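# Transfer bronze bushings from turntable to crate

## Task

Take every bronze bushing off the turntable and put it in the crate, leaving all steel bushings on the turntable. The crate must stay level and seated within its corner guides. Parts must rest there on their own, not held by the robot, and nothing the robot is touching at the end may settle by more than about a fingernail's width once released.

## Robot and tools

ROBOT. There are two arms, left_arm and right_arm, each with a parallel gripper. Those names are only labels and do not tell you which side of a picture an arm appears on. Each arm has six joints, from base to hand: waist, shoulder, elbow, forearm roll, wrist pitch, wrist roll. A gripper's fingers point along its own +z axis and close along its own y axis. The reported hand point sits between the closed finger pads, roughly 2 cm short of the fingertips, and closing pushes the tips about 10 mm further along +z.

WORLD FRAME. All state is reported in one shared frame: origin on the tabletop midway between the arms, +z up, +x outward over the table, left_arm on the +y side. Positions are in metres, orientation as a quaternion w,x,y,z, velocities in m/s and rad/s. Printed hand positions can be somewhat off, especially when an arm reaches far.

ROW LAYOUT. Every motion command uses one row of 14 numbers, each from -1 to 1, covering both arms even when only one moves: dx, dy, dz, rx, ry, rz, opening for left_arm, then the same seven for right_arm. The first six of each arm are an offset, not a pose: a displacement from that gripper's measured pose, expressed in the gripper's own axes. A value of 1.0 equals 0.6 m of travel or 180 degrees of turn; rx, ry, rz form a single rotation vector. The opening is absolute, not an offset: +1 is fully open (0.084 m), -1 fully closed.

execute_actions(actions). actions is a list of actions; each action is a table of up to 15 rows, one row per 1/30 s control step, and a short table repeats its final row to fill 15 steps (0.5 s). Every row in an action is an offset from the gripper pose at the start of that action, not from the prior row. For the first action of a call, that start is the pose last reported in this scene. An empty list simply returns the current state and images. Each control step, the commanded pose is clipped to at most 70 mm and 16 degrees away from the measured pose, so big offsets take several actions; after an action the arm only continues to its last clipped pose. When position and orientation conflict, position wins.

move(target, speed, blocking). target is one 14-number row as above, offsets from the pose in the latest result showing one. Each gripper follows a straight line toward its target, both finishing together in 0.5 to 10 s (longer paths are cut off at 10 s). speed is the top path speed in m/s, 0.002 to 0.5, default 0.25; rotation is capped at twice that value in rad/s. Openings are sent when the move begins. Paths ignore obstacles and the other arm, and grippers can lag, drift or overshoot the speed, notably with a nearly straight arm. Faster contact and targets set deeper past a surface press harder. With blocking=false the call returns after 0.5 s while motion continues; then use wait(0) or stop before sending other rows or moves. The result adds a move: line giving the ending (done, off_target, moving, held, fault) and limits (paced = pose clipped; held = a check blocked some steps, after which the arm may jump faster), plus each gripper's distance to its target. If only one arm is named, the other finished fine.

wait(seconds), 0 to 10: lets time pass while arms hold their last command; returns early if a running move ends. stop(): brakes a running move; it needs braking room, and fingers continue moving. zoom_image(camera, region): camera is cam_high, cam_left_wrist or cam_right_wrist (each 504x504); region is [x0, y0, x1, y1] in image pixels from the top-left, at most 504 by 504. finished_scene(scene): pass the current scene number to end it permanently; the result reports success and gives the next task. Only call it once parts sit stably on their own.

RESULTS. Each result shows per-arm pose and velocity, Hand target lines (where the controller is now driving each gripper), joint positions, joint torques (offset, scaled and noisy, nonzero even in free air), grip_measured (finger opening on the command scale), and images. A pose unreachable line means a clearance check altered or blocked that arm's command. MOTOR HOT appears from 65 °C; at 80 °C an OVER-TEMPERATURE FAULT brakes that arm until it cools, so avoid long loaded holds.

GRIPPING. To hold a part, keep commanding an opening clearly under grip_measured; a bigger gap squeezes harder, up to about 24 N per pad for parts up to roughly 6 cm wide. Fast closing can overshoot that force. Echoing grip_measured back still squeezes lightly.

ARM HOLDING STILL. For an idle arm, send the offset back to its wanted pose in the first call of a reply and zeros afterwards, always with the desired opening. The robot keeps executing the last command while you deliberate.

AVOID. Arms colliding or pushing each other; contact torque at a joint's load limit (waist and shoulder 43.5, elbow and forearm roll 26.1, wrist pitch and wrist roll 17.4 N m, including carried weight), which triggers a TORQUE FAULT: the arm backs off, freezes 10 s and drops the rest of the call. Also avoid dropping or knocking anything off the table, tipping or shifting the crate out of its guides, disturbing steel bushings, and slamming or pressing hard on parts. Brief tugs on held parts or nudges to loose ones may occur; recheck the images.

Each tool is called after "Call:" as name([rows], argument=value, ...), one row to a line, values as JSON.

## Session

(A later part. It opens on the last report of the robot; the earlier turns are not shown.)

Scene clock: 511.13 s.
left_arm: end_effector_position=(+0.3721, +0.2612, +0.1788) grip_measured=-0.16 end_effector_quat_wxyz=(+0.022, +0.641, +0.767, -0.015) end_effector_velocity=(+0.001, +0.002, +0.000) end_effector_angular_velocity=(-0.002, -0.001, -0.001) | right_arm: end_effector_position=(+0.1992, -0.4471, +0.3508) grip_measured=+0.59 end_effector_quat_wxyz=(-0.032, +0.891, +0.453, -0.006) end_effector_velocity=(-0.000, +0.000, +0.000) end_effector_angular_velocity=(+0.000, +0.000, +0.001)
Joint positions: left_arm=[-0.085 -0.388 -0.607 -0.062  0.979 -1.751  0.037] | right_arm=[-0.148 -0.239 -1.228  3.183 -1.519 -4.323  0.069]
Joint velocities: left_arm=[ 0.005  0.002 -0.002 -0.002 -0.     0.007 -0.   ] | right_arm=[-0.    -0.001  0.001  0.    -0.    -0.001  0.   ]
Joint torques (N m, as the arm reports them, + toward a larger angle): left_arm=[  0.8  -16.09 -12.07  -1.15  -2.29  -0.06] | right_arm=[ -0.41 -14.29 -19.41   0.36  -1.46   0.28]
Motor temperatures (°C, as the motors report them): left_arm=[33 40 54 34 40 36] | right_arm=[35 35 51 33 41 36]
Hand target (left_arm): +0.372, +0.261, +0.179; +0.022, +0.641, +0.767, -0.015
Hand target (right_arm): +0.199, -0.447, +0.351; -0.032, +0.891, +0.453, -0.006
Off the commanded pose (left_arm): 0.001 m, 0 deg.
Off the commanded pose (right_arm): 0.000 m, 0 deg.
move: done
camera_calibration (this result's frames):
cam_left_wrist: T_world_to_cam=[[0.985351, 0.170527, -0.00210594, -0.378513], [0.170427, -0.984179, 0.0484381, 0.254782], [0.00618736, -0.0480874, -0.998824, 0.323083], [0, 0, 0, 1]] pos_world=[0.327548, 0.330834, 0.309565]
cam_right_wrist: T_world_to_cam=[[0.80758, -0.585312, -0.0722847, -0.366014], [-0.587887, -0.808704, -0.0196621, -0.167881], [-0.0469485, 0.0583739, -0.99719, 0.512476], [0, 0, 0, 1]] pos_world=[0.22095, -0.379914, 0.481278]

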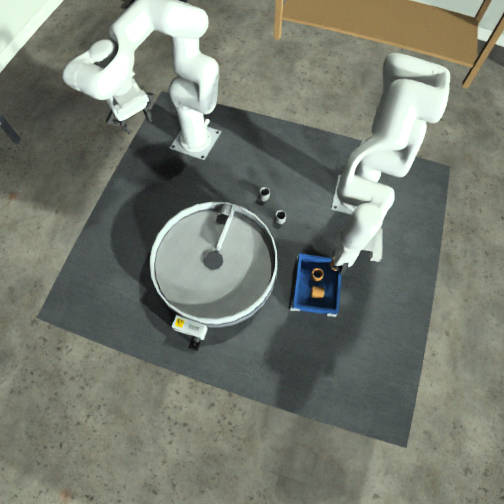

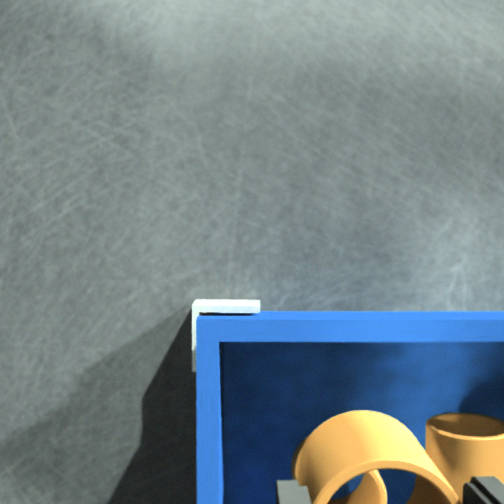

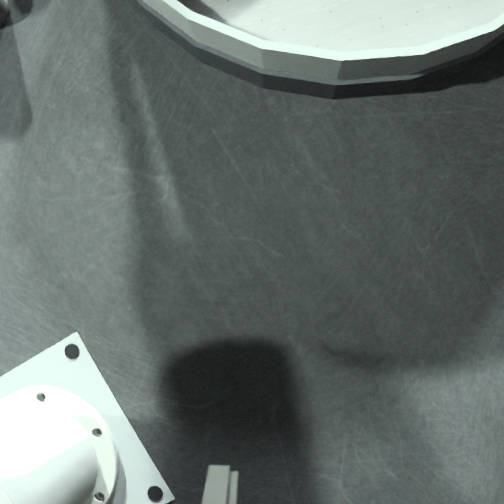

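Call:
move(target=[0.012,0,0.182,0,0,0,-1, 0,0,0,0,0,0,0.6], speed=0.05)

Call:
move(target=[0,0,0,0,0,0,0.1, 0,0,0,0,0,0,0.6])

Call:
move(target=[-0.05,0.05,-0.3,0,0,0,0.1, 0,0,0,0,0,0,0.6], speed=0.12)

Scene clock: 523.50 s.
left_arm: end_effector_position=(+0.3727, +0.2623, +0.0697) grip_measured=-0.16 end_effector_quat_wxyz=(+0.022, +0.641, +0.767, -0.015) end_effector_velocity=(+0.000, -0.000, -0.001) end_effector_angular_velocity=(+0.000, -0.000, -0.001) | right_arm: end_effector_position=(+0.1992, -0.4471, +0.3508) grip_measured=+0.59 end_effector_quat_wxyz=(-0.032, +0.891, +0.453, -0.006) end_effector_velocity=(-0.000, -0.000, -0.000) end_effector_angular_velocity=(-0.002, +0.001, +0.001)
Joint positions: left_arm=[-0.091 -0.143 -0.466 -0.092  0.595 -1.714  0.037] | right_arm=[-0.148 -0.239 -1.228  3.183 -1.519 -4.323  0.069]
Joint velocities: left_arm=[-0.001  0.004  0.    -0.001 -0.005  0.001  0.   ] | right_arm=[ 0.     0.     0.    -0.002 -0.    -0.001 -0.   ]
Joint torques (N m, as the arm reports them, + toward a larger angle): left_arm=[  0.52 -19.31 -10.17  -1.06  -2.12   0.12] | right_arm=[ -1.01 -14.35 -19.59   0.43  -1.51   0.31]
Motor temperatures (°C, as the motors report them): left_arm=[33 39 54 34 40 36] | right_arm=[35 35 51 33 41 36]
Hand target (left_arm): +0.373, +0.262, +0.069; +0.022, +0.641, +0.767, -0.016
Hand target (right_arm): +0.199, -0.447, +0.351; -0.032, +0.891, +0.453, -0.006
Off the commanded pose (left_arm): 0.001 m, 0 deg.
Off the commanded pose (right_arm): 0.000 m, 0 deg.
move: done
camera_calibration (this result's frames):
cam_left_wrist: T_world_to_cam=[[0.985428, 0.170085, -0.00179569, -0.379471], [0.169968, -0.984229, 0.0490225, 0.261202], [0.00657064, -0.0486133, -0.998796, 0.21414], [0, 0, 0, 1]] pos_world=[0.328138, 0.332035, 0.200396]
cam_right_wrist: T_world_to_cam=[[0.80758, -0.585312, -0.0722847, -0.366014], [-0.587887, -0.808704, -0.019662, -0.167881], [-0.0469485, 0.0583738, -0.99719, 0.512476], [0, 0, 0, 1]] pos_world=[0.22095, -0.379914, 0.481278]

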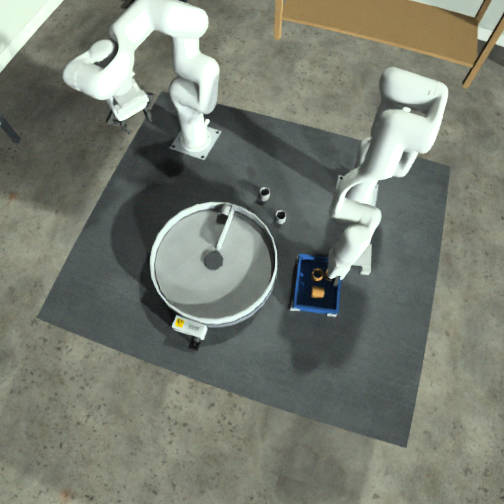

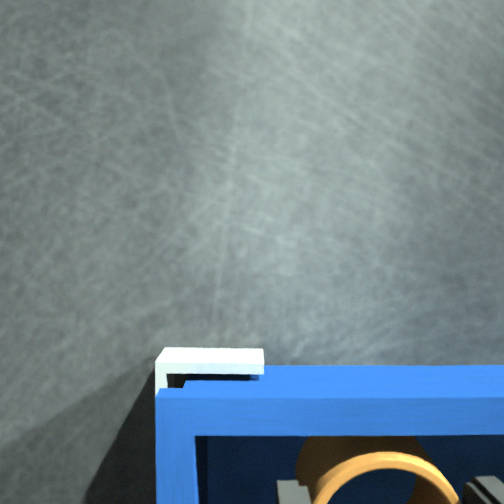

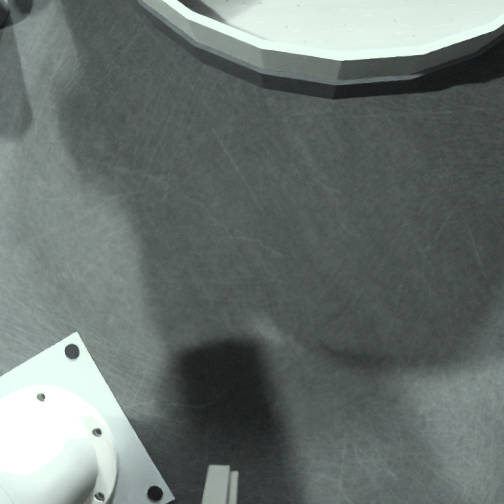

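Scene clock: 524.00 s.
left_arm: end_effector_position=(+0.3727, +0.2623, +0.0697) grip_measured=+0.09 end_effector_quat_wxyz=(+0.022, +0.641, +0.767, -0.015) end_effector_velocity=(-0.001, -0.000, -0.001) end_effector_angular_velocity=(+0.001, +0.003, -0.001) | right_arm: end_effector_position=(+0.1992, -0.4471, +0.3508) grip_measured=+0.59 end_effector_quat_wxyz=(-0.032, +0.891, +0.453, -0.006) end_effector_velocity=(+0.000, -0.000, -0.000) end_effector_angular_velocity=(-0.001, -0.001, +0.000)
Joint positions: left_arm=[-0.091 -0.144 -0.466 -0.092  0.595 -1.714  0.048] | right_arm=[-0.148 -0.239 -1.228  3.183 -1.519 -4.323  0.069]
Joint velocities: left_arm=[-0.     0.     0.001  0.001  0.001 -0.001  0.   ] | right_arm=[-0.     0.    -0.    -0.001  0.001 -0.     0.   ]
Joint torques (N m, as the arm reports them, + toward a larger angle): left_arm=[  0.9  -18.92  -9.75  -1.32  -2.2    0.06] | right_arm=[ -0.8  -14.56 -19.38   0.17  -1.42   0.4 ]
Motor temperatures (°C, as the motors report them): left_arm=[33 39 54 34 40 36] | right_arm=[35 35 51 33 41 36]
Hand target (left_arm): +0.373, +0.262, +0.070; +0.022, +0.641, +0.767, -0.015
Hand target (right_arm): +0.199, -0.447, +0.351; -0.032, +0.891, +0.453, -0.006
Off the commanded pose (left_arm): 0.000 m, 0 deg.
Off the commanded pose (right_arm): 0.000 m, 0 deg.
move: done
camera_calibration (this result's frames):
cam_left_wrist: T_world_to_cam=[[0.985428, 0.170087, -0.00168966, -0.379512], [0.169964, -0.984229, 0.0490442, 0.261194], [0.00667875, -0.0486167, -0.998795, 0.214134], [0, 0, 0, 1]] pos_world=[0.328158, 0.332035, 0.200425]
cam_right_wrist: T_world_to_cam=[[0.80758, -0.585312, -0.0722848, -0.366014], [-0.587887, -0.808704, -0.019662, -0.167881], [-0.0469486, 0.0583739, -0.99719, 0.512476], [0, 0, 0, 1]] pos_world=[0.22095, -0.379914, 0.481278]

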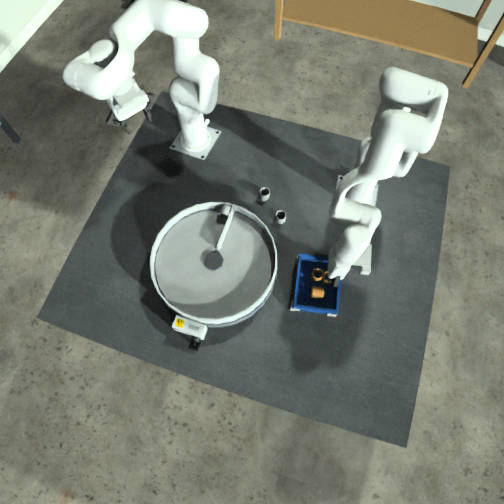

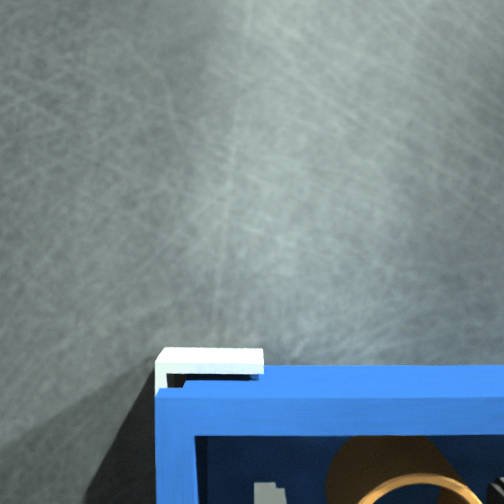

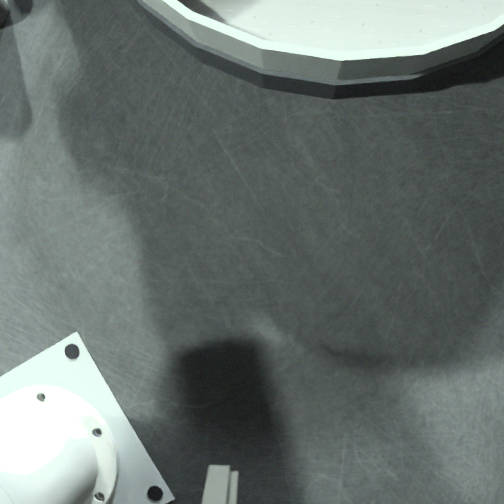

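Scene clock: 525.93 s.
left_arm: end_effector_position=(+0.4043, +0.2480, +0.2506) grip_measured=+0.09 end_effector_quat_wxyz=(+0.022, +0.641, +0.767, -0.015) end_effector_velocity=(+0.000, +0.000, +0.003) end_effector_angular_velocity=(+0.000, +0.002, +0.001) | right_arm: end_effector_position=(+0.1992, -0.4471, +0.3508) grip_measured=+0.59 end_effector_quat_wxyz=(-0.032, +0.891, +0.453, -0.006) end_effector_velocity=(-0.001, -0.000, +0.000) end_effector_angular_velocity=(-0.001, +0.002, +0.001)
Joint positions: left_arm=[-0.114 -0.335 -0.863 -0.055  1.181 -1.794  0.048] | right_arm=[-0.148 -0.239 -1.228  3.183 -1.519 -4.323  0.069]
Joint velocities: left_arm=[ 0.001  0.002 -0.009  0.     0.01  -0.    -0.   ] | right_arm=[-0.    -0.     0.    -0.002 -0.001 -0.001  0.   ]
Joint torques (N m, as the arm reports them, + toward a larger angle): left_arm=[ -0.04 -17.93 -12.89  -0.94  -2.13   0.18] | right_arm=[ -0.7  -14.14 -19.26   0.29  -1.44   0.25]
Motor temperatures (°C, as the motors report them): left_arm=[33 39 54 34 40 36] | right_arm=[35 35 51 33 41 36]
Hand target (left_arm): +0.405, +0.248, +0.251; +0.022, +0.641, +0.767, -0.015
Hand target (right_arm): +0.199, -0.447, +0.351; -0.032, +0.891, +0.453, -0.006
Off the commanded pose (left_arm): 0.001 m, 0 deg.
Off the commanded pose (right_arm): 0.000 m, 0 deg.
move: done
camera_calibration (this result's frames):
cam_left_wrist: T_world_to_cam=[[0.985296, 0.170842, -0.00237662, -0.407852], [0.170757, -0.984135, 0.0481717, 0.23274], [0.00589083, -0.0478692, -0.998836, 0.394066], [0, 0, 0, 1]] pos_world=[0.359791, 0.31759, 0.381427]
cam_right_wrist: T_world_to_cam=[[0.80758, -0.585312, -0.0722847, -0.366014], [-0.587887, -0.808704, -0.019662, -0.167881], [-0.0469485, 0.0583739, -0.99719, 0.512476], [0, 0, 0, 1]] pos_world=[0.22095, -0.379914, 0.481278]

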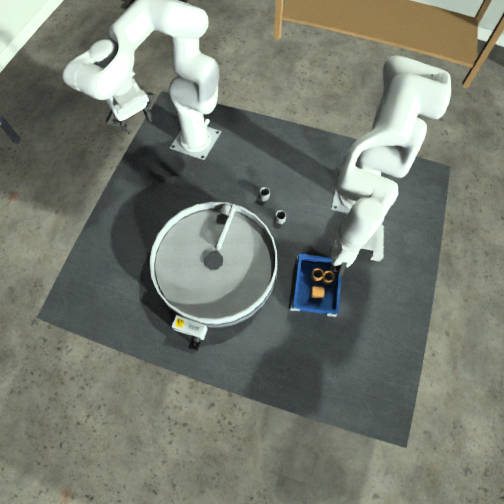

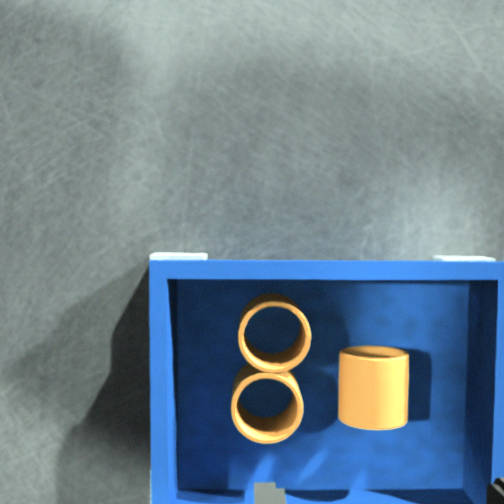

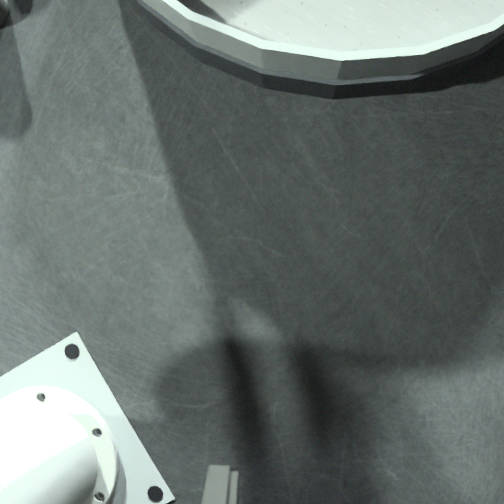

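Call:
move(target=[-0.278,-0.38,0.165,0,0,0,0.6, 0,0,0,0,0,0,0.6], speed=0.25)

Scene clock: 533.13 s.
left_arm: end_effector_position=(+0.2115, +0.0386, +0.1600) grip_measured=+0.59 end_effector_quat_wxyz=(+0.023, +0.641, +0.767, -0.016) end_effector_velocity=(-0.001, -0.001, -0.001) end_effector_angular_velocity=(+0.003, -0.001, -0.001) | right_arm: end_effector_position=(+0.1992, -0.4471, +0.3508) grip_measured=+0.59 end_effector_quat_wxyz=(-0.032, +0.891, +0.453, -0.006) end_effector_velocity=(+0.000, -0.000, -0.000) end_effector_angular_velocity=(-0.000, -0.001, +0.002)
Joint positions: left_arm=[-0.948 -0.556 -0.414 -0.027  0.92  -2.632  0.069] | right_arm=[-0.148 -0.239 -1.228  3.183 -1.519 -4.323  0.069]
Joint velocities: left_arm=[-0.006  0.005 -0.     0.003 -0.003 -0.007  0.   ] | right_arm=[ 0.     0.     0.001 -0.     0.002 -0.002  0.   ]
Joint torques (N m, as the arm reports them, + toward a larger angle): left_arm=[  0.89 -10.67 -12.35  -1.34  -2.43   0.22] | right_arm=[ -0.45 -14.43 -19.42   0.15  -1.4    0.13]
Motor temperatures (°C, as the motors report them): left_arm=[33 39 54 34 40 36] | right_arm=[35 35 51 33 41 36]
Hand target (left_arm): +0.211, +0.038, +0.160; +0.022, +0.641, +0.767, -0.016
Hand target (right_arm): +0.199, -0.447, +0.351; -0.032, +0.891, +0.453, -0.006
Off the commanded pose (left_arm): 0.001 m, 0 deg.
Off the commanded pose (right_arm): 0.000 m, 0 deg.
move: done
camera_calibration (this result's frames):
cam_left_wrist: T_world_to_cam=[[0.985265, 0.171024, -0.00187794, -0.182443], [0.170904, -0.984029, 0.0497894, 0.0637241], [0.00666724, -0.0493767, -0.998758, 0.294505], [0, 0, 0, 1]] pos_world=[0.166901, 0.10845, 0.290624]
cam_right_wrist: T_world_to_cam=[[0.80758, -0.585312, -0.0722848, -0.366014], [-0.587887, -0.808704, -0.0196619, -0.167881], [-0.0469487, 0.0583739, -0.99719, 0.512476], [0, 0, 0, 1]] pos_world=[0.22095, -0.379914, 0.481278]

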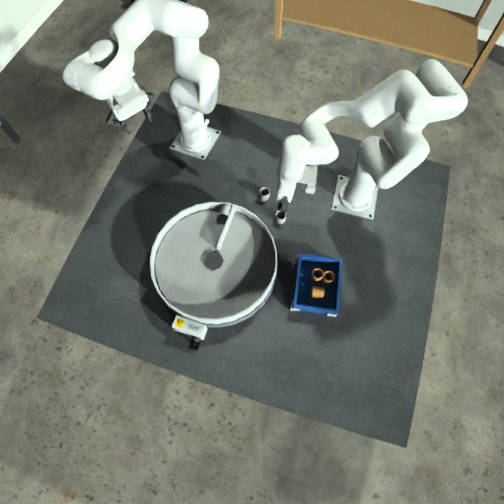

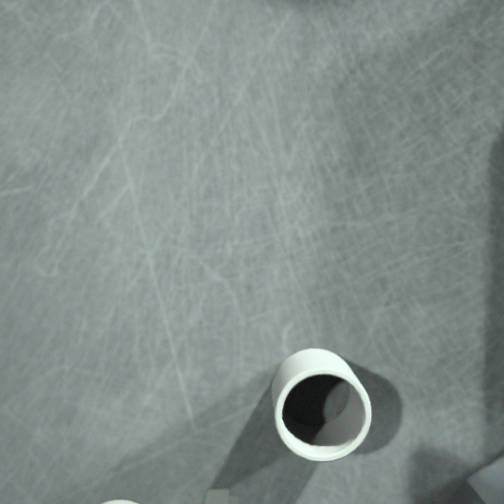

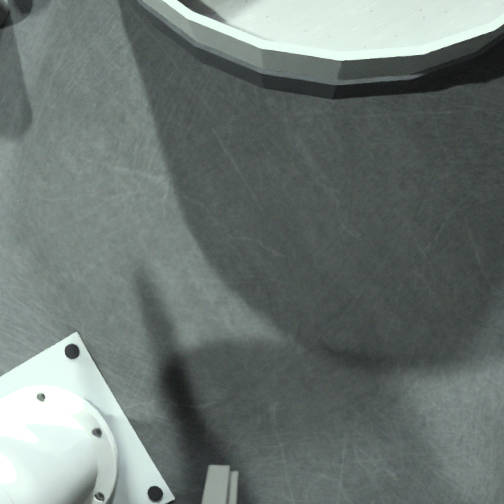

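Call:
move(target=[0.007,-0.005,0.2,0,0,0,0.6, 0,0,0,0,0,0,0.6], speed=0.08)

Call:
move(target=[0,0,0,0,0,0,-1, 0,0,0,0,0,0,0.6])

Call:
move(target=[0,0,-0.25,0,0,0,-1, 0,0,0,0,0,0,0.6], speed=0.15)

Call:
move(target=[-0.19,0.29,0,0,0,0,-1, 0,0,0,0,0,0,0.6], speed=0.2)

Scene clock: 543.30 s.
left_arm: end_effector_position=(+0.2096, +0.0354, +0.0403) grip_measured=+0.59 end_effector_quat_wxyz=(+0.023, +0.641, +0.767, -0.016) end_effector_velocity=(-0.000, -0.000, -0.002) end_effector_angular_velocity=(+0.001, +0.001, -0.002) | right_arm: end_effector_position=(+0.1992, -0.4471, +0.3508) grip_measured=+0.59 end_effector_quat_wxyz=(-0.032, +0.891, +0.453, -0.006) end_effector_velocity=(+0.001, +0.000, +0.000) end_effector_angular_velocity=(+0.000, -0.003, -0.001)
Joint positions: left_arm=[-0.967 -0.196 -0.28  -0.052  0.425 -2.62   0.069] | right_arm=[-0.148 -0.239 -1.228  3.183 -1.519 -4.323  0.069]
Joint velocities: left_arm=[-0.002  0.007 -0.    -0.001 -0.006  0.001  0.   ] | right_arm=[ 0.    -0.    -0.001  0.001  0.002  0.001  0.   ]
Joint torques (N m, as the arm reports them, + toward a larger angle): left_arm=[  0.05 -15.66  -8.91  -1.04  -2.02  -0.17] | right_arm=[ -0.67 -14.35 -19.33   0.21  -1.43   0.04]
Motor temperatures (°C, as the motors report them): left_arm=[33 39 54 34 40 36] | right_arm=[35 35 51 33 41 36]
Hand target (left_arm): +0.209, +0.035, +0.040; +0.023, +0.641, +0.767, -0.016
Hand target (right_arm): +0.199, -0.447, +0.351; -0.032, +0.891, +0.453, -0.006
Off the commanded pose (left_arm): 0.001 m, 0 deg.
Off the commanded pose (right_arm): 0.000 m, 0 deg.
move: done
camera_calibration (this result's frames):
cam_left_wrist: T_world_to_cam=[[0.985353, 0.170512, -0.00219678, -0.18014], [0.170403, -0.984075, 0.0505909, 0.0668627], [0.00646455, -0.0502243, -0.998717, 0.174871], [0, 0, 0, 1]] pos_world=[0.164977, 0.105297, 0.170868]
cam_right_wrist: T_world_to_cam=[[0.80758, -0.585312, -0.0722846, -0.366014], [-0.587887, -0.808704, -0.0196619, -0.167881], [-0.0469486, 0.0583737, -0.99719, 0.512476], [0, 0, 0, 1]] pos_world=[0.22095, -0.379914, 0.481278]

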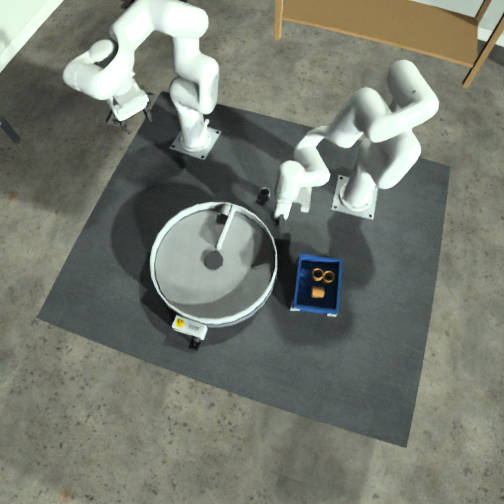

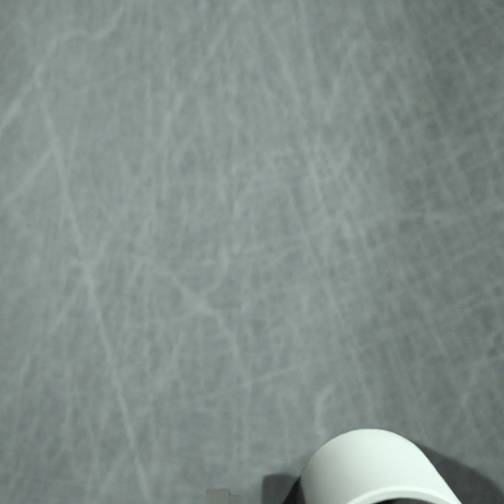

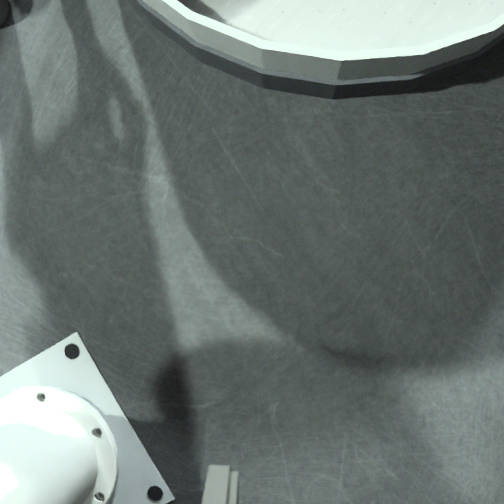

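Scene clock: 543.80 s.
left_arm: end_effector_position=(+0.2096, +0.0353, +0.0403) grip_measured=-0.15 end_effector_quat_wxyz=(+0.023, +0.641, +0.767, -0.016) end_effector_velocity=(-0.000, +0.001, -0.000) end_effector_angular_velocity=(+0.001, +0.001, +0.000) | right_arm: end_effector_position=(+0.1992, -0.4471, +0.3508) grip_measured=+0.59 end_effector_quat_wxyz=(-0.032, +0.891, +0.453, -0.006) end_effector_velocity=(-0.000, +0.000, +0.000) end_effector_angular_velocity=(+0.000, +0.002, -0.001)
Joint positions: left_arm=[-0.967 -0.196 -0.28  -0.052  0.425 -2.62   0.038] | right_arm=[-0.148 -0.239 -1.228  3.183 -1.519 -4.323  0.069]
Joint velocities: left_arm=[ 0.     0.     0.001 -0.     0.     0.    -0.   ] | right_arm=[-0.    -0.     0.001 -0.    -0.001  0.001 -0.   ]
Joint torques (N m, as the arm reports them, + toward a larger angle): left_arm=[  0.43 -15.72  -8.94  -1.13  -2.08   0.07] | right_arm=[ -0.59 -14.47 -19.6    0.51  -1.36   0.13]
Motor temperatures (°C, as the motors report them): left_arm=[33 39 54 34 40 36] | right_arm=[35 35 51 33 41 36]
Hand target (left_arm): +0.210, +0.035, +0.040; +0.023, +0.641, +0.767, -0.016
Hand target (right_arm): +0.199, -0.447, +0.351; -0.032, +0.891, +0.453, -0.006
Off the commanded pose (left_arm): 0.000 m, 0 deg.
Off the commanded pose (right_arm): 0.000 m, 0 deg.
move: done
camera_calibration (this result's frames):
cam_left_wrist: T_world_to_cam=[[0.985352, 0.170519, -0.00210639, -0.180178], [0.170405, -0.984066, 0.0507588, 0.0667938], [0.00658251, -0.0503742, -0.998709, 0.174903], [0, 0, 0, 1]] pos_world=[0.165005, 0.105264, 0.170907]
cam_right_wrist: T_world_to_cam=[[0.80758, -0.585312, -0.0722843, -0.366014], [-0.587887, -0.808704, -0.0196617, -0.167881], [-0.0469484, 0.0583734, -0.99719, 0.512476], [0, 0, 0, 1]] pos_world=[0.22095, -0.379914, 0.481278]

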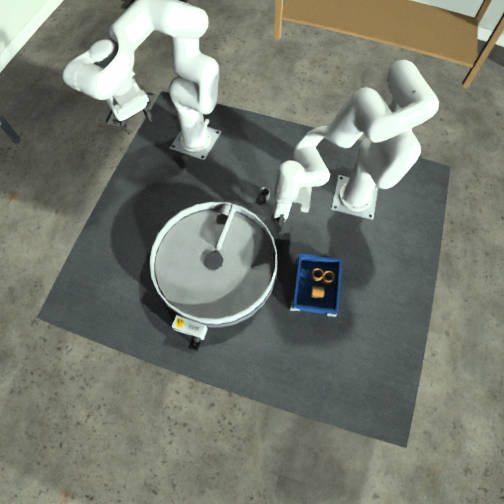

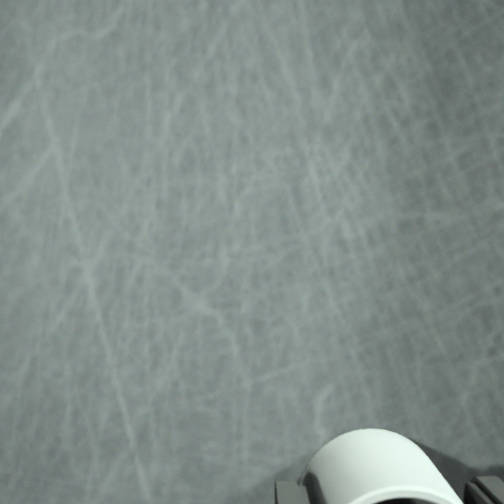

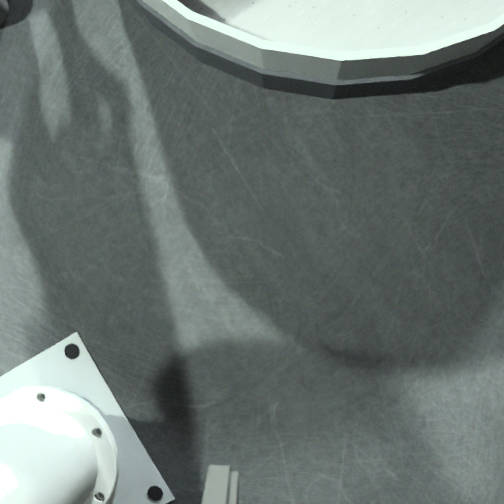

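Scene clock: 545.27 s.
left_arm: end_effector_position=(+0.2074, +0.0440, +0.1894) grip_measured=-0.15 end_effector_quat_wxyz=(+0.022, +0.641, +0.767, -0.016) end_effector_velocity=(-0.000, -0.001, +0.004) end_effector_angular_velocity=(-0.002, -0.001, -0.002) | right_arm: end_effector_position=(+0.1992, -0.4471, +0.3508) grip_measured=+0.59 end_effector_quat_wxyz=(-0.032, +0.891, +0.453, -0.006) end_effector_velocity=(+0.000, +0.000, -0.000) end_effector_angular_velocity=(+0.001, -0.001, +0.000)
Joint positions: left_arm=[-0.947 -0.629 -0.455 -0.025  1.034 -2.634  0.038] | right_arm=[-0.148 -0.239 -1.228  3.183 -1.519 -4.323  0.069]
Joint velocities: left_arm=[-0.001 -0.005 -0.007 -0.     0.009  0.001 -0.   ] | right_arm=[ 0.     0.    -0.     0.001  0.    -0.     0.   ]
Joint torques (N m, as the arm reports them, + toward a larger angle): left_arm=[  0.28 -10.26 -12.58  -1.23  -2.32   0.08] | right_arm=[ -0.7  -14.22 -19.23   0.36  -1.45   0.33]
Motor temperatures (°C, as the motors report them): left_arm=[33 39 54 34 40 36] | right_arm=[35 35 51 33 41 36]
Hand target (left_arm): +0.208, +0.044, +0.190; +0.023, +0.641, +0.767, -0.016
Hand target (right_arm): +0.199, -0.447, +0.351; -0.032, +0.891, +0.453, -0.006
Off the commanded pose (left_arm): 0.001 m, 0 deg.
Off the commanded pose (right_arm): 0.000 m, 0 deg.
move: done
camera_calibration (this result's frames):
cam_left_wrist: T_world_to_cam=[[0.985236, 0.171189, -0.00193211, -0.179182], [0.171074, -0.984017, 0.0494353, 0.06827], [0.00656155, -0.049036, -0.998775, 0.324207], [0, 0, 0, 1]] pos_world=[0.16273, 0.113751, 0.320089]
cam_right_wrist: T_world_to_cam=[[0.80758, -0.585312, -0.0722842, -0.366014], [-0.587887, -0.808704, -0.0196615, -0.167881], [-0.0469484, 0.0583732, -0.99719, 0.512476], [0, 0, 0, 1]] pos_world=[0.22095, -0.379914, 0.481278]

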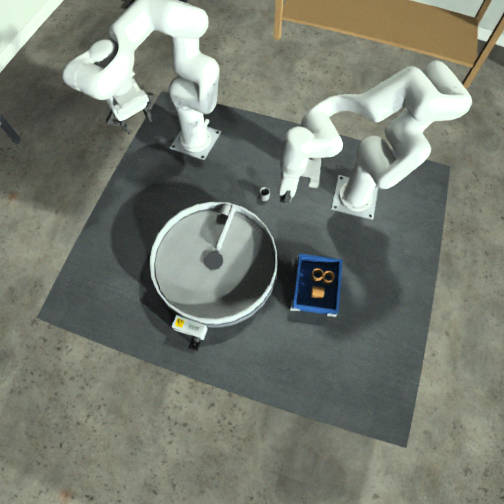

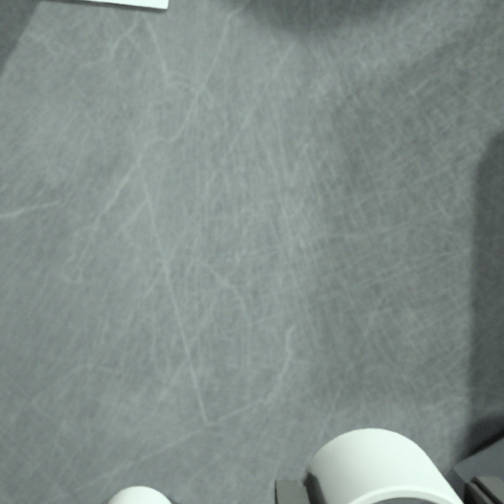

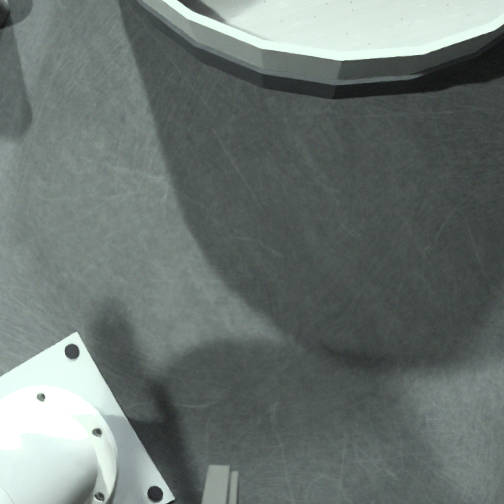

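Scene clock: 546.87 s.
left_arm: end_effector_position=(+0.3985, -0.0370, +0.1970) grip_measured=-0.15 end_effector_quat_wxyz=(+0.022, +0.641, +0.767, -0.016) end_effector_velocity=(+0.002, -0.001, -0.000) end_effector_angular_velocity=(+0.001, +0.002, +0.001) | right_arm: end_effector_position=(+0.1992, -0.4471, +0.3508) grip_measured=+0.59 end_effector_quat_wxyz=(-0.032, +0.891, +0.453, -0.006) end_effector_velocity=(-0.000, -0.000, +0.000) end_effector_angular_velocity=(-0.001, -0.001, -0.001)
Joint positions: left_arm=[-0.742  0.066 -1.117 -0.037  1.007 -2.423  0.038] | right_arm=[-0.148 -0.239 -1.228  3.183 -1.519 -4.323  0.069]
Joint velocities: left_arm=[ 0.001  0.007 -0.008 -0.001  0.003  0.    -0.   ] | right_arm=[-0.    -0.001 -0.    -0.001  0.     0.001  0.   ]
Joint torques (N m, as the arm reports them, + toward a larger angle): left_arm=[  0.77 -28.53 -12.57  -1.51  -2.2    0.27] | right_arm=[ -0.83 -14.38 -19.41   0.31  -1.35   0.16]
Motor temperatures (°C, as the motors report them): left_arm=[33 39 54 34 40 36] | right_arm=[35 35 51 33 41 36]
Hand target (left_arm): +0.399, -0.037, +0.197; +0.022, +0.641, +0.767, -0.016
Hand target (right_arm): +0.199, -0.447, +0.351; -0.032, +0.891, +0.453, -0.006
Off the commanded pose (left_arm): 0.001 m, 0 deg.
Off the commanded pose (right_arm): 0.000 m, 0 deg.
move: done
camera_calibration (this result's frames):
cam_left_wrist: T_world_to_cam=[[0.98527, 0.170999, -0.00184119, -0.353604], [0.17088, -0.984055, 0.0493477, -0.0444368], [0.00662655, -0.0489354, -0.99878, 0.326504], [0, 0, 0, 1]] pos_world=[0.353825, 0.032715, 0.327648]
cam_right_wrist: T_world_to_cam=[[0.80758, -0.585312, -0.0722842, -0.366014], [-0.587887, -0.808704, -0.0196612, -0.167881], [-0.0469486, 0.0583729, -0.99719, 0.512476], [0, 0, 0, 1]] pos_world=[0.22095, -0.379914, 0.481278]

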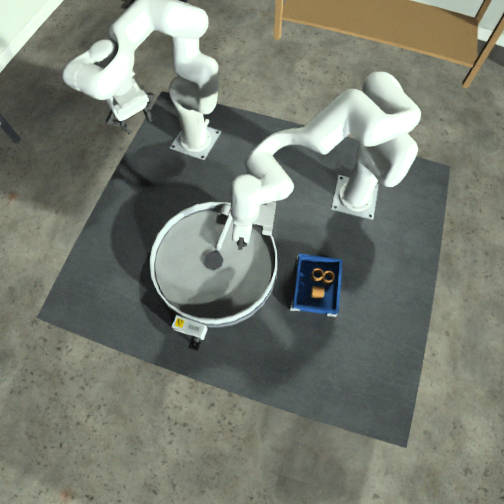

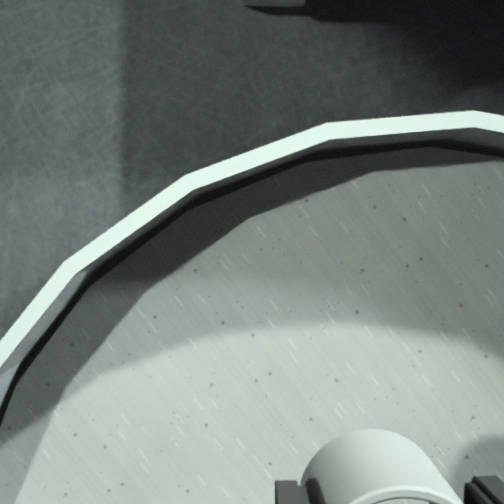

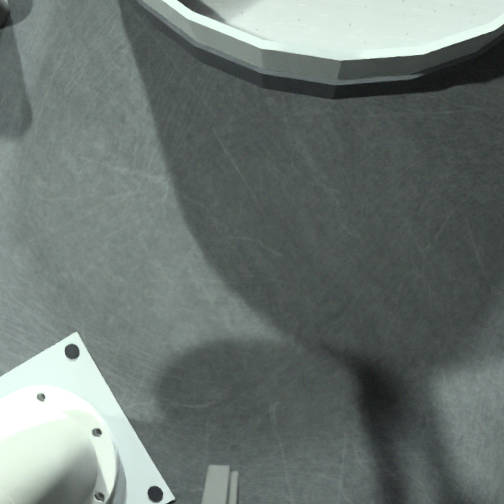

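Call:
move(target=[0,0,0.162,0,0,0,-1, 0,0,0,0,0,0,0.6], speed=0.06)

Call:
move(target=[0,0,0,0,0,0,0.6, 0,0,0,0,0,0,0.6])

Call:
move(target=[0,0,-0.165,0,0,0,0.6, 0,0,0,0,0,0,0.6], speed=0.2)

Call:
move(target=[0.07,-0.43,0.06,0,0,0,0.6, 0,0,0,0,0,0,0.6], speed=0.25)

Scene clock: 556.33 s.
left_arm: end_effector_position=(+0.4000, -0.0426, +0.1004) grip_measured=-0.15 end_effector_quat_wxyz=(+0.023, +0.641, +0.767, -0.016) end_effector_velocity=(+0.000, -0.000, -0.001) end_effector_angular_velocity=(-0.001, -0.001, -0.000) | right_arm: end_effector_position=(+0.1992, -0.4471, +0.3508) grip_measured=+0.59 end_effector_quat_wxyz=(-0.032, +0.891, +0.453, -0.006) end_effector_velocity=(+0.000, +0.000, -0.000) end_effector_angular_velocity=(-0.000, -0.001, -0.000)
Joint positions: left_arm=[-0.751  0.219 -1.012 -0.046  0.748 -2.418  0.038] | right_arm=[-0.148 -0.239 -1.228  3.183 -1.519 -4.323  0.069]
Joint velocities: left_arm=[-0.     0.003 -0.    -0.001 -0.004  0.001  0.   ] | right_arm=[ 0.    -0.     0.     0.     0.001  0.    -0.   ]
Joint torques (N m, as the arm reports them, + toward a larger angle): left_arm=[  0.02 -30.08 -11.28  -1.07  -2.12   0.32] | right_arm=[ -0.73 -14.29 -19.35   0.14  -1.5    0.15]
Motor temperatures (°C, as the motors report them): left_arm=[33 39 55 34 40 36] | right_arm=[35 35 51 33 41 36]
Hand target (left_arm): +0.400, -0.042, +0.100; +0.022, +0.641, +0.767, -0.016
Hand target (right_arm): +0.199, -0.447, +0.351; -0.032, +0.891, +0.453, -0.006
Off the commanded pose (left_arm): 0.001 m, 0 deg.
Off the commanded pose (right_arm): 0.000 m, 0 deg.
move: done
camera_calibration (this result's frames):
cam_left_wrist: T_world_to_cam=[[0.985326, 0.170676, -0.00163969, -0.354446], [0.170544, -0.984079, 0.0500329, -0.0453133], [0.00692586, -0.0495784, -0.998746, 0.229574], [0, 0, 0, 1]] pos_world=[0.355383, 0.0272857, 0.230972]
cam_right_wrist: T_world_to_cam=[[0.80758, -0.585312, -0.0722842, -0.366014], [-0.587887, -0.808704, -0.0196612, -0.167881], [-0.0469486, 0.0583729, -0.99719, 0.512476], [0, 0, 0, 1]] pos_world=[0.22095, -0.379914, 0.481278]

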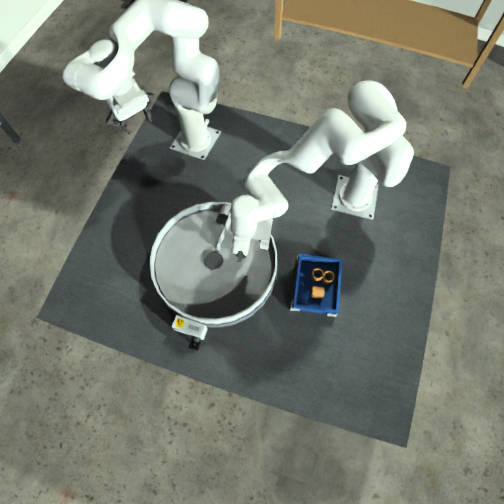

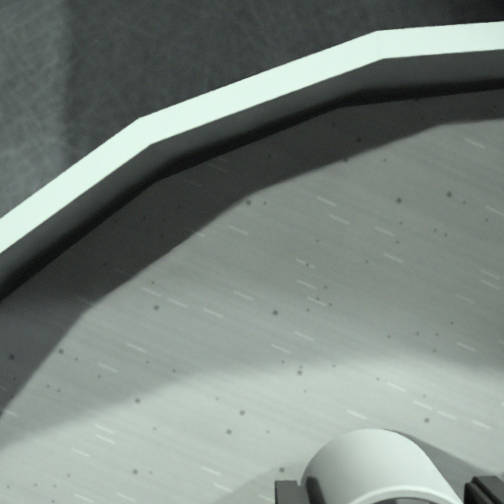

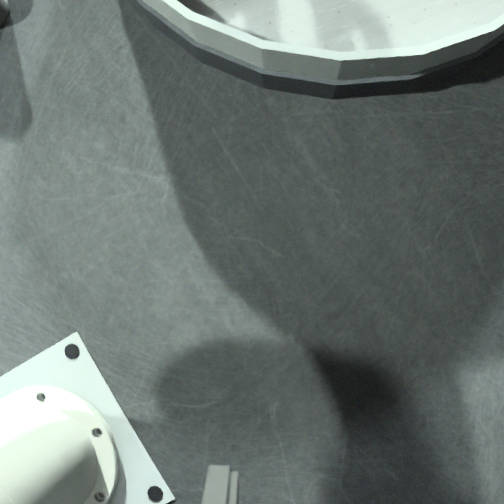

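Scene clock: 556.87 s.
left_arm: end_effector_position=(+0.4001, -0.0426, +0.1004) grip_measured=+0.59 end_effector_quat_wxyz=(+0.023, +0.641, +0.767, -0.016) end_effector_velocity=(+0.001, -0.001, +0.001) end_effector_angular_velocity=(-0.002, -0.002, -0.000) | right_arm: end_effector_position=(+0.1992, -0.4471, +0.3508) grip_measured=+0.59 end_effector_quat_wxyz=(-0.032, +0.891, +0.453, -0.006) end_effector_velocity=(-0.000, +0.000, -0.000) end_effector_angular_velocity=(+0.001, +0.001, -0.001)
Joint positions: left_arm=[-0.751  0.219 -1.012 -0.046  0.748 -2.418  0.069] | right_arm=[-0.148 -0.239 -1.228  3.183 -1.519 -4.323  0.069]
Joint velocities: left_arm=[-0.001  0.    -0.002 -0.    -0.001 -0.     0.   ] | right_arm=[ 0.     0.     0.     0.    -0.     0.001 -0.   ]
Joint torques (N m, as the arm reports them, + toward a larger angle): left_arm=[  0.03 -29.95 -11.25  -1.11  -2.31   0.15] | right_arm=[ -0.78 -14.5  -19.45   0.25  -1.46   0.15]
Motor temperatures (°C, as the motors report them): left_arm=[33 39 54 34 40 36] | right_arm=[35 35 51 33 41 36]
Hand target (left_arm): +0.400, -0.043, +0.100; +0.023, +0.641, +0.767, -0.016
Hand target (right_arm): +0.199, -0.447, +0.351; -0.032, +0.891, +0.453, -0.006
Off the commanded pose (left_arm): 0.000 m, 0 deg.
Off the commanded pose (right_arm): 0.000 m, 0 deg.
move: done
camera_calibration (this result's frames):
cam_left_wrist: T_world_to_cam=[[0.985326, 0.170677, -0.00158743, -0.354466], [0.170542, -0.984076, 0.0500951, -0.0453366], [0.00698794, -0.0496307, -0.998743, 0.22958], [0, 0, 0, 1]] pos_world=[0.355392, 0.0272788, 0.231]
cam_right_wrist: T_world_to_cam=[[0.80758, -0.585312, -0.0722844, -0.366014], [-0.587887, -0.808704, -0.0196612, -0.167881], [-0.0469488, 0.058373, -0.99719, 0.512476], [0, 0, 0, 1]] pos_world=[0.22095, -0.379914, 0.481278]

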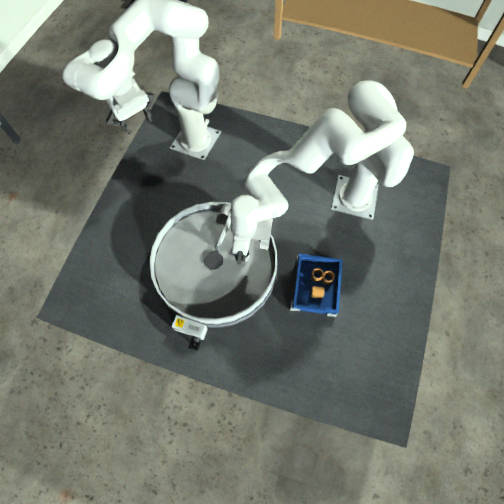

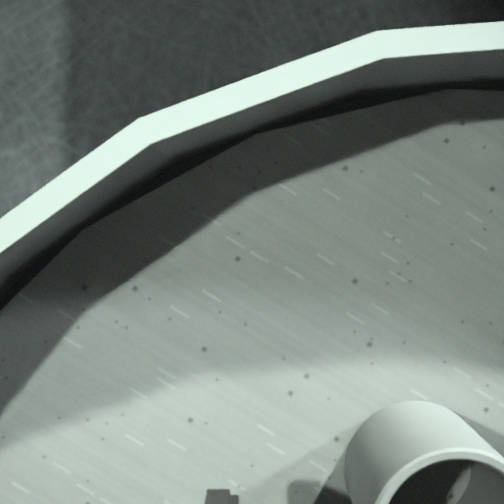

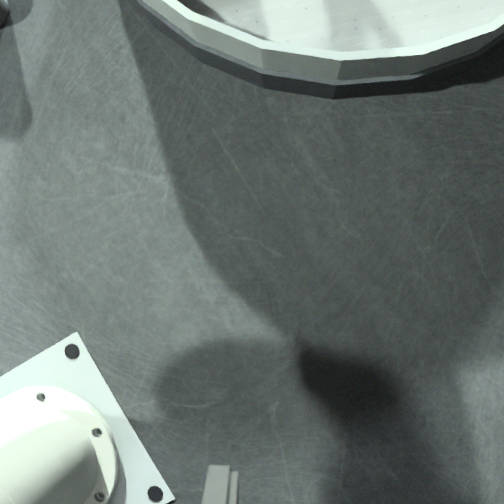

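Scene clock: 557.83 s.
left_arm: end_effector_position=(+0.3983, -0.0368, +0.1982) grip_measured=+0.59 end_effector_quat_wxyz=(+0.022, +0.641, +0.767, -0.016) end_effector_velocity=(+0.002, -0.001, +0.006) end_effector_angular_velocity=(-0.004, -0.005, -0.000) | right_arm: end_effector_position=(+0.1992, -0.4471, +0.3508) grip_measured=+0.59 end_effector_quat_wxyz=(-0.032, +0.891, +0.453, -0.006) end_effector_velocity=(-0.000, -0.000, -0.000) end_effector_angular_velocity=(-0.001, +0.001, +0.000)
Joint positions: left_arm=[-0.742  0.064 -1.119 -0.037  1.012 -2.423  0.069] | right_arm=[-0.148 -0.239 -1.228  3.183 -1.519 -4.323  0.069]
Joint velocities: left_arm=[ 0.001 -0.005 -0.01   0.001  0.008  0.001  0.   ] | right_arm=[-0.     0.    -0.    -0.001 -0.    -0.     0.   ]
Joint torques (N m, as the arm reports them, + toward a larger angle): left_arm=[ -0.14 -27.71 -12.6   -0.97  -2.14   0.05] | right_arm=[ -0.54 -14.55 -19.53   0.15  -1.38   0.22]
Motor temperatures (°C, as the motors report them): left_arm=[33 39 54 34 40 36] | right_arm=[35 35 51 33 41 36]
Hand target (left_arm): +0.399, -0.037, +0.199; +0.023, +0.641, +0.767, -0.016
Hand target (right_arm): +0.199, -0.447, +0.351; -0.032, +0.891, +0.453, -0.006
Off the commanded pose (left_arm): 0.001 m, 0 deg.
Off the commanded pose (right_arm): 0.000 m, 0 deg.
move: done
camera_calibration (this result's frames):
cam_left_wrist: T_world_to_cam=[[0.98527, 0.170991, -0.00243102, -0.353316], [0.170905, -0.984086, 0.0486489, -0.0441003], [0.00592617, -0.0483478, -0.998813, 0.328063], [0, 0, 0, 1]] pos_world=[0.353704, 0.0328762, 0.32896]
cam_right_wrist: T_world_to_cam=[[0.80758, -0.585312, -0.0722844, -0.366014], [-0.587887, -0.808704, -0.0196612, -0.167881], [-0.0469488, 0.058373, -0.99719, 0.512476], [0, 0, 0, 1]] pos_world=[0.22095, -0.379914, 0.481278]

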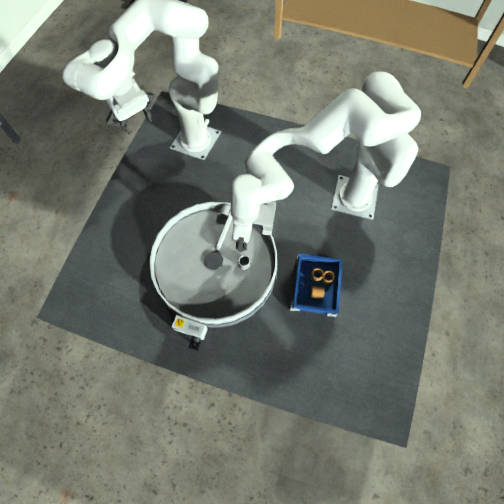

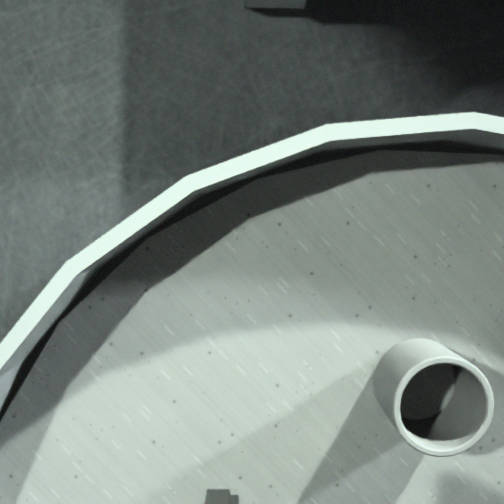

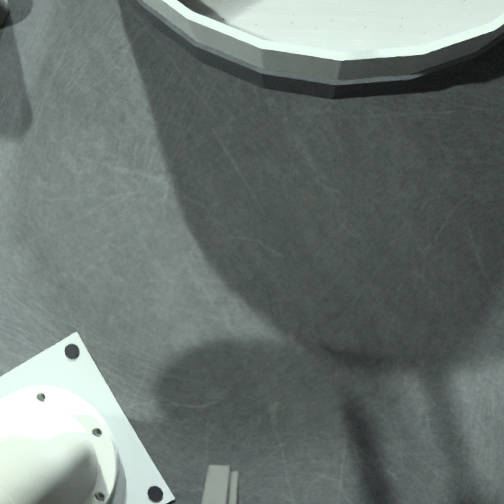

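Scene clock: 559.43 s.
left_arm: end_effector_position=(+0.1380, -0.0433, +0.1588) grip_measured=+0.59 end_effector_quat_wxyz=(+0.022, +0.641, +0.767, -0.016) end_effector_velocity=(-0.003, -0.000, -0.000) end_effector_angular_velocity=(+0.000, -0.002, -0.000) | right_arm: end_effector_position=(+0.1992, -0.4471, +0.3508) grip_measured=+0.59 end_effector_quat_wxyz=(-0.032, +0.891, +0.453, -0.006) end_effector_velocity=(+0.001, +0.000, -0.000) end_effector_angular_velocity=(+0.001, -0.001, -0.002)
Joint positions: left_arm=[-1.276 -0.404 -0.522 -0.006  0.872 -2.972  0.069] | right_arm=[-0.148 -0.239 -1.228  3.183 -1.519 -4.323  0.069]
Joint velocities: left_arm=[-0.009 -0.003  0.003  0.004 -0.001 -0.011 -0.   ] | right_arm=[ 0.     0.001 -0.001  0.002  0.001  0.002 -0.   ]
Joint torques (N m, as the arm reports them, + toward a larger angle): left_arm=[  0.14 -14.31 -11.69  -1.04  -2.15   0.16] | right_arm=[ -0.66 -14.37 -19.38   0.29  -1.28   0.21]
Motor temperatures (°C, as the motors report them): left_arm=[33 39 54 34 40 36] | right_arm=[35 35 51 33 41 36]
Hand target (left_arm): +0.138, -0.043, +0.159; +0.022, +0.641, +0.767, -0.016
Hand target (right_arm): +0.199, -0.447, +0.351; -0.032, +0.891, +0.453, -0.006
Off the commanded pose (left_arm): 0.001 m, 0 deg.
Off the commanded pose (right_arm): 0.000 m, 0 deg.
move: done
camera_calibration (this result's frames):
cam_left_wrist: T_world_to_cam=[[0.98522, 0.171274, -0.00269916, -0.0958473], [0.171196, -0.98399, 0.0495445, -0.0043309], [0.00582974, -0.0492743, -0.998768, 0.289867], [0, 0, 0, 1]] pos_world=[0.0934823, 0.0264376, 0.289466]
cam_right_wrist: T_world_to_cam=[[0.80758, -0.585312, -0.0722842, -0.366014], [-0.587887, -0.808704, -0.0196609, -0.167882], [-0.0469487, 0.0583727, -0.99719, 0.512476], [0, 0, 0, 1]] pos_world=[0.22095, -0.379914, 0.481278]

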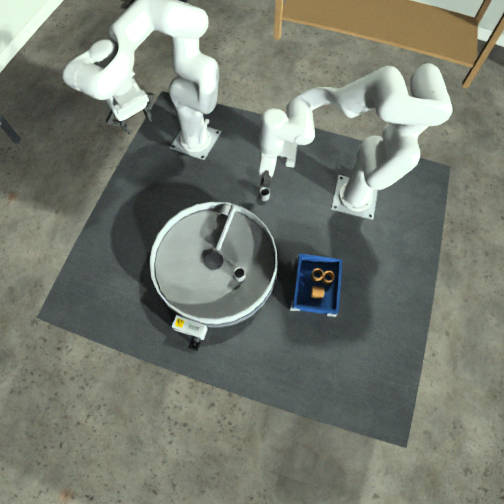

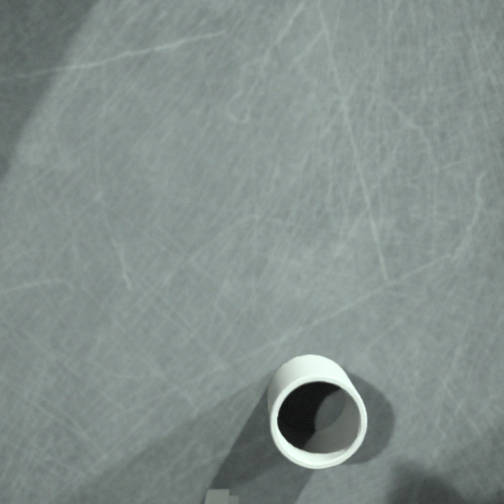

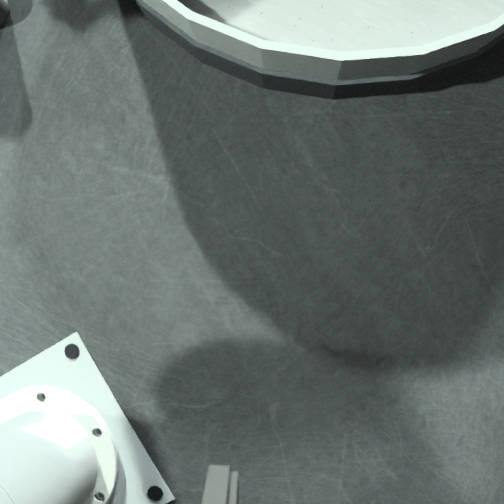

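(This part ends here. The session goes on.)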